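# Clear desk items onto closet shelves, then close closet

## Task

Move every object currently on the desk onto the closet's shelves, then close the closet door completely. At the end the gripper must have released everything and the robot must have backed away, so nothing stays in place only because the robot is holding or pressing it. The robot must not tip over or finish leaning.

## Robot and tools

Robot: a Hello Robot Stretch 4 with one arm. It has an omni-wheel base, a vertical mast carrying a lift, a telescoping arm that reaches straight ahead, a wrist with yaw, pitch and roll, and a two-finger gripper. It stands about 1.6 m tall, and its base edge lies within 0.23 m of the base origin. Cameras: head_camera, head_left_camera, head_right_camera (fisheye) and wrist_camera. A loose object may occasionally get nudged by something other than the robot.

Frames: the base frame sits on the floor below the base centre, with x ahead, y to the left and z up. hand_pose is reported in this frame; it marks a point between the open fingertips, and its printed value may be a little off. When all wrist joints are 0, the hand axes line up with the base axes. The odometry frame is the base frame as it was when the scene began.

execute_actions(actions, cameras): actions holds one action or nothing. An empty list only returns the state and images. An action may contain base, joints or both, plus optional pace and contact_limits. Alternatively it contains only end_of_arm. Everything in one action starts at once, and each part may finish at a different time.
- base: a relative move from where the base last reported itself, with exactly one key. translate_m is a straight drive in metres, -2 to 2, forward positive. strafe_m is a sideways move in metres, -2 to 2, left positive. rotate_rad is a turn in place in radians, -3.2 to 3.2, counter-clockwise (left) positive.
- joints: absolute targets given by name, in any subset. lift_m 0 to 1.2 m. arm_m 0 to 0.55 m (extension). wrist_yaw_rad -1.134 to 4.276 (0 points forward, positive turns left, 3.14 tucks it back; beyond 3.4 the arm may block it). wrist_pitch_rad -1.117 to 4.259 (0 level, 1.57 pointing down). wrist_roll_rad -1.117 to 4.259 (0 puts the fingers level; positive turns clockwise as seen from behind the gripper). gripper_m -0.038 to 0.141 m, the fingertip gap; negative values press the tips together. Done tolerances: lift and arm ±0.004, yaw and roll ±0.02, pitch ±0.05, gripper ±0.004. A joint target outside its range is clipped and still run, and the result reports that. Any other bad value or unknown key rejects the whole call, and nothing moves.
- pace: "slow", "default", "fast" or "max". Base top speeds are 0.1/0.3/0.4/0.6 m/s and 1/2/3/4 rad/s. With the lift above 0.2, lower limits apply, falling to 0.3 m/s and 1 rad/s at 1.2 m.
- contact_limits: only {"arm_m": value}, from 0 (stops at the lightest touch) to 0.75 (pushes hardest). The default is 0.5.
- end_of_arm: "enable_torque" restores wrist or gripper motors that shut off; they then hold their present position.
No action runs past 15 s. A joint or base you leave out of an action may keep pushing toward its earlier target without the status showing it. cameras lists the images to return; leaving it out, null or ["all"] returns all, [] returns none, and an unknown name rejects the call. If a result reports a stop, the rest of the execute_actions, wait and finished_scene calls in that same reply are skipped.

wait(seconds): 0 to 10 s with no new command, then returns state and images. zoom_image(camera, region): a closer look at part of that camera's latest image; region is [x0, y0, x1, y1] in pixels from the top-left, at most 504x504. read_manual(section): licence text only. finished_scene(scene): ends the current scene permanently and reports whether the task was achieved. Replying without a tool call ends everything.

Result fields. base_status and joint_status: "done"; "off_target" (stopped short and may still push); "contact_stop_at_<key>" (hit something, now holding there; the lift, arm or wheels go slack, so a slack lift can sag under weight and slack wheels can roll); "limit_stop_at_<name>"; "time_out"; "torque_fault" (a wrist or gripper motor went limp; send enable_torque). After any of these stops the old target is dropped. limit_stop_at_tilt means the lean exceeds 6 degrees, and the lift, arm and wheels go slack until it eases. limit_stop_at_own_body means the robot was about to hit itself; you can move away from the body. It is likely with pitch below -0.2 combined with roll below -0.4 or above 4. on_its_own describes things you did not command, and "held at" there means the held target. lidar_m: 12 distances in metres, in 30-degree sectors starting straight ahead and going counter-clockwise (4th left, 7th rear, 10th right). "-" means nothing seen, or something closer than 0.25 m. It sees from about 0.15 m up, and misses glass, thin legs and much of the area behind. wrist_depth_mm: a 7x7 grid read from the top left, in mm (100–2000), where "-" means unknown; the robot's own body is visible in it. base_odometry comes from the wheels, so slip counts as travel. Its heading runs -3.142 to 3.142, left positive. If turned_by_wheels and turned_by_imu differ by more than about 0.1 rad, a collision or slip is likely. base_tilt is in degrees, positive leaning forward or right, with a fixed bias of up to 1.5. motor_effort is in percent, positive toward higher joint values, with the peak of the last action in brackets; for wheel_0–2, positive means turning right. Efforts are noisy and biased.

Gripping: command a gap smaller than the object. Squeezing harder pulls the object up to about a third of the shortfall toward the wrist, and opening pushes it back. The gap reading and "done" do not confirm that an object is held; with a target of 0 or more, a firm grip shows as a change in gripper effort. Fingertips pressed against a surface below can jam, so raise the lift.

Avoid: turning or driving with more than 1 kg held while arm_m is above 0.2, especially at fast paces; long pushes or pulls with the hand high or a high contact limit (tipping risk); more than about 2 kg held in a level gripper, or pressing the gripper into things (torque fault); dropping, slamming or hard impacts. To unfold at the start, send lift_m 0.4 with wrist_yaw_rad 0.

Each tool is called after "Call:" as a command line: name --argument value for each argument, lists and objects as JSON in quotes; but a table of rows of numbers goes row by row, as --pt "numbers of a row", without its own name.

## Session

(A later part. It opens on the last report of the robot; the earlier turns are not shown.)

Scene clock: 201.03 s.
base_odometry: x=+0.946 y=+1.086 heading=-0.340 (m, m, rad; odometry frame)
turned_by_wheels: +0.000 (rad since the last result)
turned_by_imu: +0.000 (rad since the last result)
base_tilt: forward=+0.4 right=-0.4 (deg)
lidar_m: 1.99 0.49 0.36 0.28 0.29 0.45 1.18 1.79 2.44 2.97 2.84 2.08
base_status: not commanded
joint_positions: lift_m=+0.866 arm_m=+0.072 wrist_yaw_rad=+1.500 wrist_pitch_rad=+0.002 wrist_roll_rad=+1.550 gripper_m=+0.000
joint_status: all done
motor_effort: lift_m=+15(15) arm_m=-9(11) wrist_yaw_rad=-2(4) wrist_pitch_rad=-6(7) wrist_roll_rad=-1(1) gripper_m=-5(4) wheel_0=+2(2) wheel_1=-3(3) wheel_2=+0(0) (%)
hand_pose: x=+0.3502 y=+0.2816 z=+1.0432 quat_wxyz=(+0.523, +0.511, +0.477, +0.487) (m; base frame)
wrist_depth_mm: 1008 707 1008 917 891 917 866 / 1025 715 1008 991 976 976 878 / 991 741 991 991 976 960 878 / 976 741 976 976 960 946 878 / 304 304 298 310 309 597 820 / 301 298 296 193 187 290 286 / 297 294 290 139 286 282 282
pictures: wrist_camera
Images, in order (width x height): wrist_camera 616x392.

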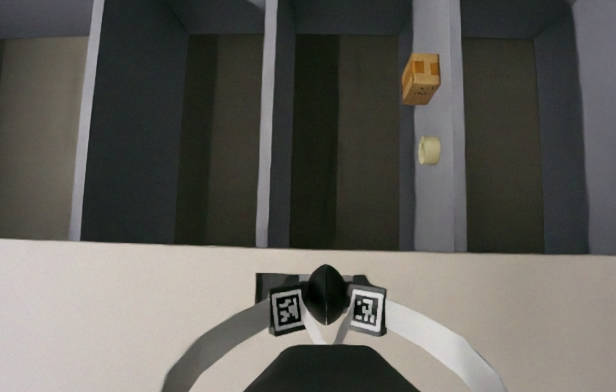

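Call:
execute_actions --actions '[{"base":{"strafe_m":0.055},"joints":{"arm_m":0.05},"pace":"slow"}]' --cameras '["wrist_camera"]'

Call:
execute_actions --actions '[{"joints":{"arm_m":0.2},"pace":"slow","contact_limits":{"arm_m":0.15}}]' --cameras '["wrist_camera"]'

Scene clock: 205.33 s.
base_odometry: x=+0.964 y=+1.138 heading=-0.340 (m, m, rad; odometry frame)
turned_by_wheels: +0.000 (rad since the last result)
turned_by_imu: -0.001 (rad since the last result)
base_tilt: forward=+0.4 right=-0.4 (deg)
lidar_m: 0.86 0.41 0.29 0.25 0.25 0.35 0.96 1.77 2.44 3.01 2.86 2.07
base_status: done
joint_positions: lift_m=+0.866 arm_m=+0.052 wrist_yaw_rad=+1.500 wrist_pitch_rad=+0.002 wrist_roll_rad=+1.550 gripper_m=+0.000
joint_status: all done
motor_effort: lift_m=+15(15) arm_m=-9(10) wrist_yaw_rad=-1(2) wrist_pitch_rad=-6(7) wrist_roll_rad=-1(1) gripper_m=-6(3) wheel_0=-5(7) wheel_1=+5(9) wheel_2=+0(2) (%)
hand_pose: x=+0.3302 y=+0.2816 z=+1.0432 quat_wxyz=(+0.523, +0.511, +0.477, +0.487) (m; base frame)
wrist_depth_mm: 976 707 946 946 904 904 878 / 960 723 960 931 931 917 866 / 768 732 917 931 917 917 866 / 574 741 917 917 891 891 866 / 251 247 247 245 243 240 239 / 246 244 242 193 187 236 235 / 243 240 237 139 235 231 233
pictures: wrist_camera
Images, in order (width x height): wrist_camera 616x392.

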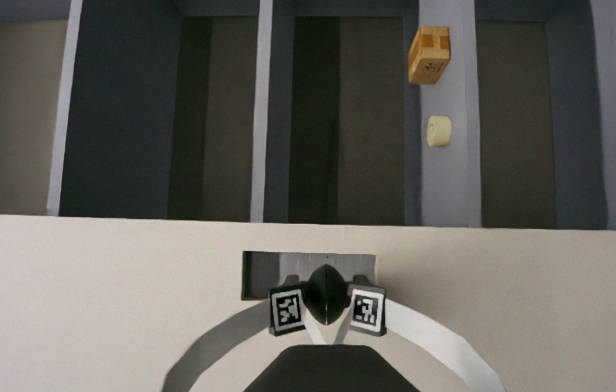

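Scene clock: 208.13 s.
base_odometry: x=+0.964 y=+1.138 heading=-0.340 (m, m, rad; odometry frame)
turned_by_wheels: +0.000 (rad since the last result)
turned_by_imu: +0.000 (rad since the last result)
base_tilt: forward=+0.4 right=-0.3 (deg)
lidar_m: 0.87 0.40 0.30 0.25 0.26 0.36 0.95 1.76 2.44 3.02 2.87 2.08
base_status: not commanded
joint_positions: lift_m=+0.866 arm_m=+0.198 wrist_yaw_rad=+1.500 wrist_pitch_rad=+0.002 wrist_roll_rad=+1.550 gripper_m=+0.000
joint_status: all done
motor_effort: lift_m=+15(15) arm_m=+9(9) wrist_yaw_rad=-2(2) wrist_pitch_rad=-6(6) wrist_roll_rad=-1(1) gripper_m=-7(2) wheel_0=-5(5) wheel_1=+5(5) wheel_2=+0(0) (%)
contact_limits: arm_m 0.15
hand_pose: x=+0.4768 y=+0.2816 z=+1.0432 quat_wxyz=(+0.523, +0.511, +0.477, +0.487) (m; base frame)
wrist_depth_mm: 732 707 750 715 750 676 741 / 960 715 946 960 891 866 854 / 768 732 931 931 917 904 878 / 759 741 931 917 904 904 866 / 574 750 904 904 891 866 866 / 564 732 891 192 186 854 854 / 564 750 496 139 707 559 842
pictures: wrist_camera
Images, in order (width x height): wrist_camera 616x392.

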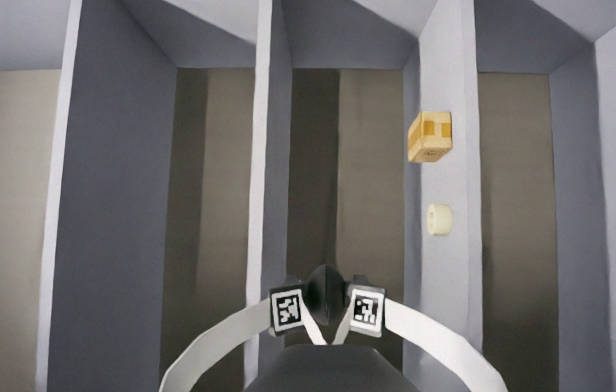

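Not deep enough; use more yaw to gain reach.

Call:
execute_actions --actions '[{"joints":{"arm_m":0.06,"lift_m":0.875}}]' --cameras '[]'

Call:
execute_actions --actions '[{"base":{"strafe_m":0.012},"pace":"slow"}]' --cameras '[]'

Call:
execute_actions --actions '[{"joints":{"arm_m":0.2},"pace":"slow","contact_limits":{"arm_m":0.15}}]' --cameras '["wrist_camera"]'

Scene clock: 211.47 s.
base_odometry: x=+0.964 y=+1.138 heading=-0.340 (m, m, rad; odometry frame)
turned_by_wheels: +0.000 (rad since the last result)
turned_by_imu: -0.001 (rad since the last result)
base_tilt: forward=+0.2 right=-0.3 (deg)
lidar_m: 0.88 0.40 0.30 0.25 0.25 0.34 0.99 1.78 2.45 2.99 2.89 2.07
base_status: not commanded
joint_positions: lift_m=+0.875 arm_m=+0.062 wrist_yaw_rad=+1.500 wrist_pitch_rad=+0.002 wrist_roll_rad=+1.550 gripper_m=+0.000
joint_status: all done
motor_effort: lift_m=+27(26) arm_m=-10(9) wrist_yaw_rad=-2(1) wrist_pitch_rad=-7(7) wrist_roll_rad=-1(1) gripper_m=-9(3) wheel_0=-5(5) wheel_1=+5(5) wheel_2=+0(0) (%)
hand_pose: x=+0.3402 y=+0.2816 z=+1.0522 quat_wxyz=(+0.523, +0.511, +0.477, +0.487) (m; base frame)
wrist_depth_mm: 991 691 960 891 904 904 878 / 946 699 931 931 931 917 891 / 946 707 931 917 931 591 891 / 759 732 904 904 917 627 891 / 252 250 248 248 245 243 242 / 247 246 245 193 186 239 237 / 244 243 239 139 238 235 235
pictures: none
No camera images: the call's "cameras" was empty. Leave "cameras" out to get every camera's image.

Scene clock: 212.40 s.
base_odometry: x=+0.968 y=+1.149 heading=-0.340 (m, m, rad; odometry frame)
turned_by_wheels: +0.000 (rad since the last result)
turned_by_imu: +0.000 (rad since the last result)
base_tilt: forward=+0.3 right=-0.4 (deg)
lidar_m: 0.87 0.38 0.29 0.25 0.25 0.32 0.96 1.75 2.45 3.03 2.82 2.10
base_status: done
joint_positions: lift_m=+0.875 arm_m=+0.062 wrist_yaw_rad=+1.500 wrist_pitch_rad=+0.002 wrist_roll_rad=+1.550 gripper_m=+0.000
joint_status: not commanded
motor_effort: lift_m=+27(27) arm_m=-9(10) wrist_yaw_rad=-1(2) wrist_pitch_rad=-7(8) wrist_roll_rad=-2(1) gripper_m=-8(5) wheel_0=-3(8) wheel_1=+5(9) wheel_2=+0(0) (%)
hand_pose: x=+0.3402 y=+0.2816 z=+1.0522 quat_wxyz=(+0.523, +0.511, +0.477, +0.487) (m; base frame)
wrist_depth_mm: 946 699 946 904 917 574 866 / 960 707 931 931 917 634 891 / 741 715 931 917 891 634 878 / 741 715 891 904 878 621 891 / 238 236 235 234 233 229 228 / 234 233 231 193 186 227 224 / 231 229 226 139 224 220 221
pictures: none
No camera images: the call's "cameras" was empty. Leave "cameras" out to get every camera's image.

Scene clock: 215.10 s.
base_odometry: x=+0.968 y=+1.149 heading=-0.340 (m, m, rad; odometry frame)
turned_by_wheels: +0.000 (rad since the last result)
turned_by_imu: +0.000 (rad since the last result)
base_tilt: forward=+0.3 right=-0.5 (deg)
lidar_m: 0.86 0.41 0.29 0.25 0.25 0.33 0.93 1.77 2.45 3.03 2.87 2.07
base_status: not commanded
joint_positions: lift_m=+0.875 arm_m=+0.198 wrist_yaw_rad=+1.505 wrist_pitch_rad=+0.002 wrist_roll_rad=+1.550 gripper_m=+0.000
joint_status: all done
on_its_own: wrist_yaw_rad is at rest, and its effort (-15) is outside its rest range (-13 to +13)
motor_effort: lift_m=+27(27) arm_m=+11(14) wrist_yaw_rad=-15(40) wrist_pitch_rad=-7(7) wrist_roll_rad=-1(1) gripper_m=-4(6) wheel_0=-2(3) wheel_1=+5(5) wheel_2=+0(0) (%)
contact_limits: arm_m 0.15
hand_pose: x=+0.4751 y=+0.2821 z=+1.0522 quat_wxyz=(+0.522, +0.510, +0.479, +0.488) (m; base frame)
wrist_depth_mm: 750 715 768 723 750 634 759 / 931 707 931 904 917 627 866 / 741 715 917 891 917 574 891 / 741 715 904 904 891 621 878 / 240 237 236 245 234 231 229 / 236 234 232 193 188 227 227 / 232 232 228 132 226 224 223
pictures: wrist_camera
Images, in order (width x height): wrist_camera 616x392.

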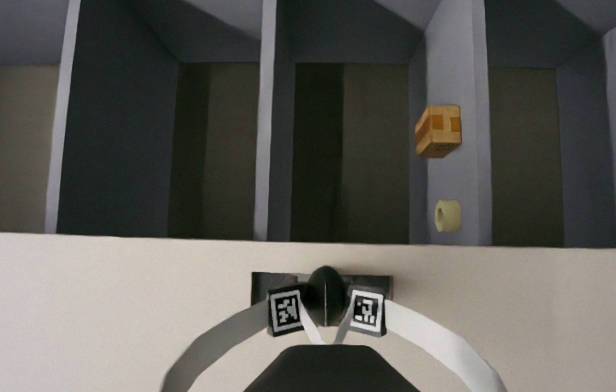

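Call:
execute_actions --actions '[{"joints":{"arm_m":0.54},"pace":"slow","contact_limits":{"arm_m":0.1}}]' --cameras '["wrist_camera","head_camera"]'

Scene clock: 220.67 s.
base_odometry: x=+0.968 y=+1.149 heading=-0.340 (m, m, rad; odometry frame)
turned_by_wheels: +0.000 (rad since the last result)
turned_by_imu: -0.001 (rad since the last result)
base_tilt: forward=+0.5 right=-0.4 (deg)
lidar_m: 0.89 0.40 0.26 0.25 0.25 0.33 0.94 1.79 2.44 3.02 2.85 2.06
base_status: not commanded
joint_positions: lift_m=+0.875 arm_m=+0.538 wrist_yaw_rad=+1.504 wrist_pitch_rad=+0.001 wrist_roll_rad=+1.550 gripper_m=+0.000
joint_status: all done
on_its_own: wrist_yaw_rad is at rest, and its effort (-14) is outside its rest range (-13 to +13)
motor_effort: lift_m=+27(27) arm_m=+11(13) wrist_yaw_rad=-14(29) wrist_pitch_rad=-6(7) wrist_roll_rad=-1(1) gripper_m=-9(1) wheel_0=-2(2) wheel_1=+5(5) wheel_2=+0(0) (%)
contact_limits: arm_m 0.1
hand_pose: x=+0.8153 y=+0.2821 z=+1.0523 quat_wxyz=(+0.522, +0.510, +0.478, +0.488) (m; base frame)
wrist_depth_mm: 187 186 185 183 181 180 179 / 185 183 181 180 179 177 176 / 167 166 164 163 162 160 159 / 165 163 161 160 160 158 157 / 239 236 236 172 171 169 168 / 236 235 234 193 187 229 227 / 233 232 229 132 227 224 224
pictures: head_camera, wrist_camera
Images, in order (width x height): head_camera 420x560, wrist_camera 616x392.

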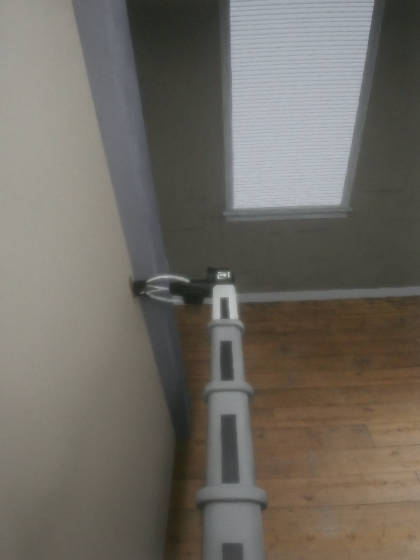

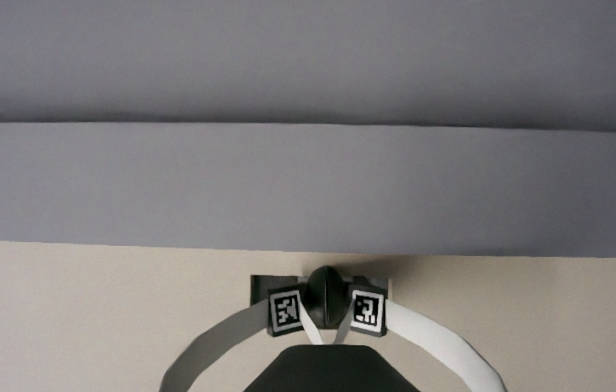

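Call:
execute_actions --actions '[{"joints":{"arm_m":0.55},"pace":"slow"}]' --cameras '[]'

Call:
execute_actions --actions '[{"base":{"strafe_m":-0.5}}]'

Scene clock: 222.63 s.
base_odometry: x=+0.968 y=+1.149 heading=-0.340 (m, m, rad; odometry frame)
turned_by_wheels: +0.000 (rad since the last result)
turned_by_imu: -0.001 (rad since the last result)
base_tilt: forward=+0.4 right=-0.3 (deg)
lidar_m: 0.86 0.40 0.28 0.25 0.25 0.34 0.92 1.79 2.46 3.03 2.88 2.07
base_status: not commanded
joint_positions: lift_m=+0.875 arm_m=+0.546 wrist_yaw_rad=+1.517 wrist_pitch_rad=+0.001 wrist_roll_rad=+1.550 gripper_m=+0.000
joint_status: arm_m off_target (ended at +0.546, target +0.550)
joint sent to its limit — the command would take arm_m past its upper limit, so that joint was sent only as far as its limit.
on_its_own: wrist_yaw_rad is at rest, and its effort (-49) is outside its rest range (-13 to +13)
motor_effort: lift_m=+27(27) arm_m=+15(15) wrist_yaw_rad=-49(49) wrist_pitch_rad=-5(6) wrist_roll_rad=-1(1) gripper_m=-2(0) wheel_0=-2(2) wheel_1=+5(5) wheel_2=-2(2) (%)
hand_pose: x=+0.8196 y=+0.2833 z=+1.0523 quat_wxyz=(+0.519, +0.508, +0.482, +0.491) (m; base frame)
wrist_depth_mm: 184 183 182 180 178 177 176 / 182 180 179 177 175 175 173 / 165 163 162 161 160 159 157 / 163 161 160 159 158 157 155 / 237 173 172 171 156 156 160 / 236 235 233 201 187 227 227 / 234 231 229 133 226 225 224
pictures: none
No camera images: the call's "cameras" was empty. Leave "cameras" out to get every camera's image.

Scene clock: 225.63 s.
base_odometry: x=+0.801 y=+0.678 heading=-0.340 (m, m, rad; odometry frame)
turned_by_wheels: +0.000 (rad since the last result)
turned_by_imu: -0.001 (rad since the last result)
base_tilt: forward=+0.5 right=-0.3 (deg)
lidar_m: 1.99 1.10 0.82 0.73 0.73 1.03 1.71 1.77 2.43 2.53 2.61 2.12
base_status: done
joint_positions: lift_m=+0.875 arm_m=+0.547 wrist_yaw_rad=+1.500 wrist_pitch_rad=+0.002 wrist_roll_rad=+1.550 gripper_m=+0.000
joint_status: not commanded
motor_effort: lift_m=+27(27) arm_m=+9(14) wrist_yaw_rad=-2(49) wrist_pitch_rad=-7(6) wrist_roll_rad=-1(1) gripper_m=-7(5) wheel_0=+1(10) wheel_1=-4(11) wheel_2=+1(2) (%)
hand_pose: x=+0.8252 y=+0.2816 z=+1.0522 quat_wxyz=(+0.523, +0.511, +0.477, +0.487) (m; base frame)
wrist_depth_mm: 1499 1499 1464 1430 1464 1430 1430 / 1464 1397 1499 1430 1430 1430 1397 / 699 699 691 691 683 668 676 / 683 676 676 668 668 661 647 / 732 732 723 707 715 699 699 / 723 723 715 193 186 699 699 / 723 699 707 139 699 683 691
pictures: head_camera, head_left_camera, head_right_camera, wrist_camera
Images, in order (width x height): head_camera 420x560, head_left_camera 420x672, head_right_camera 420x672, wrist_camera 616x392.

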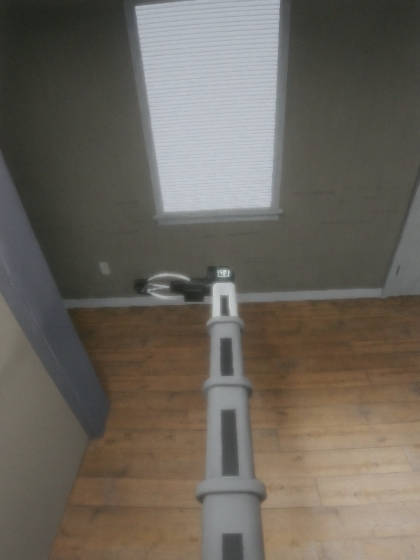

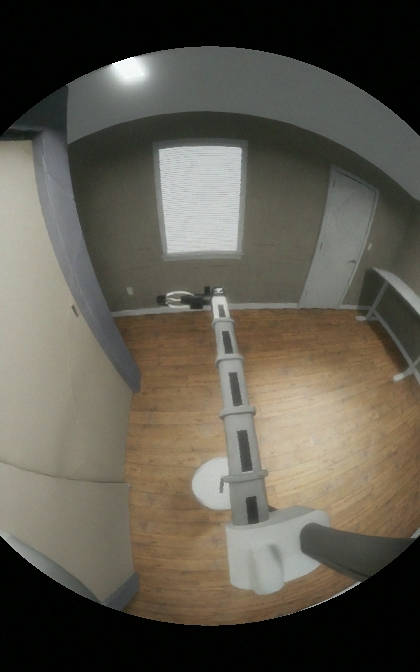

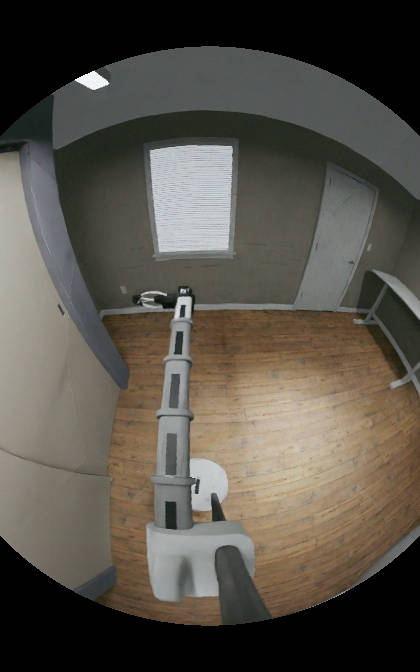

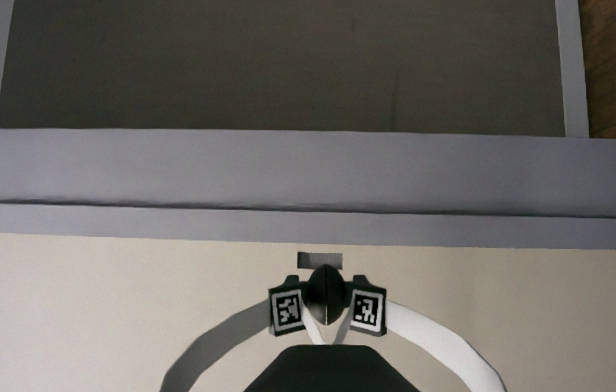

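Call:
finished_scene --scene 1

The scene is finished: the task was done.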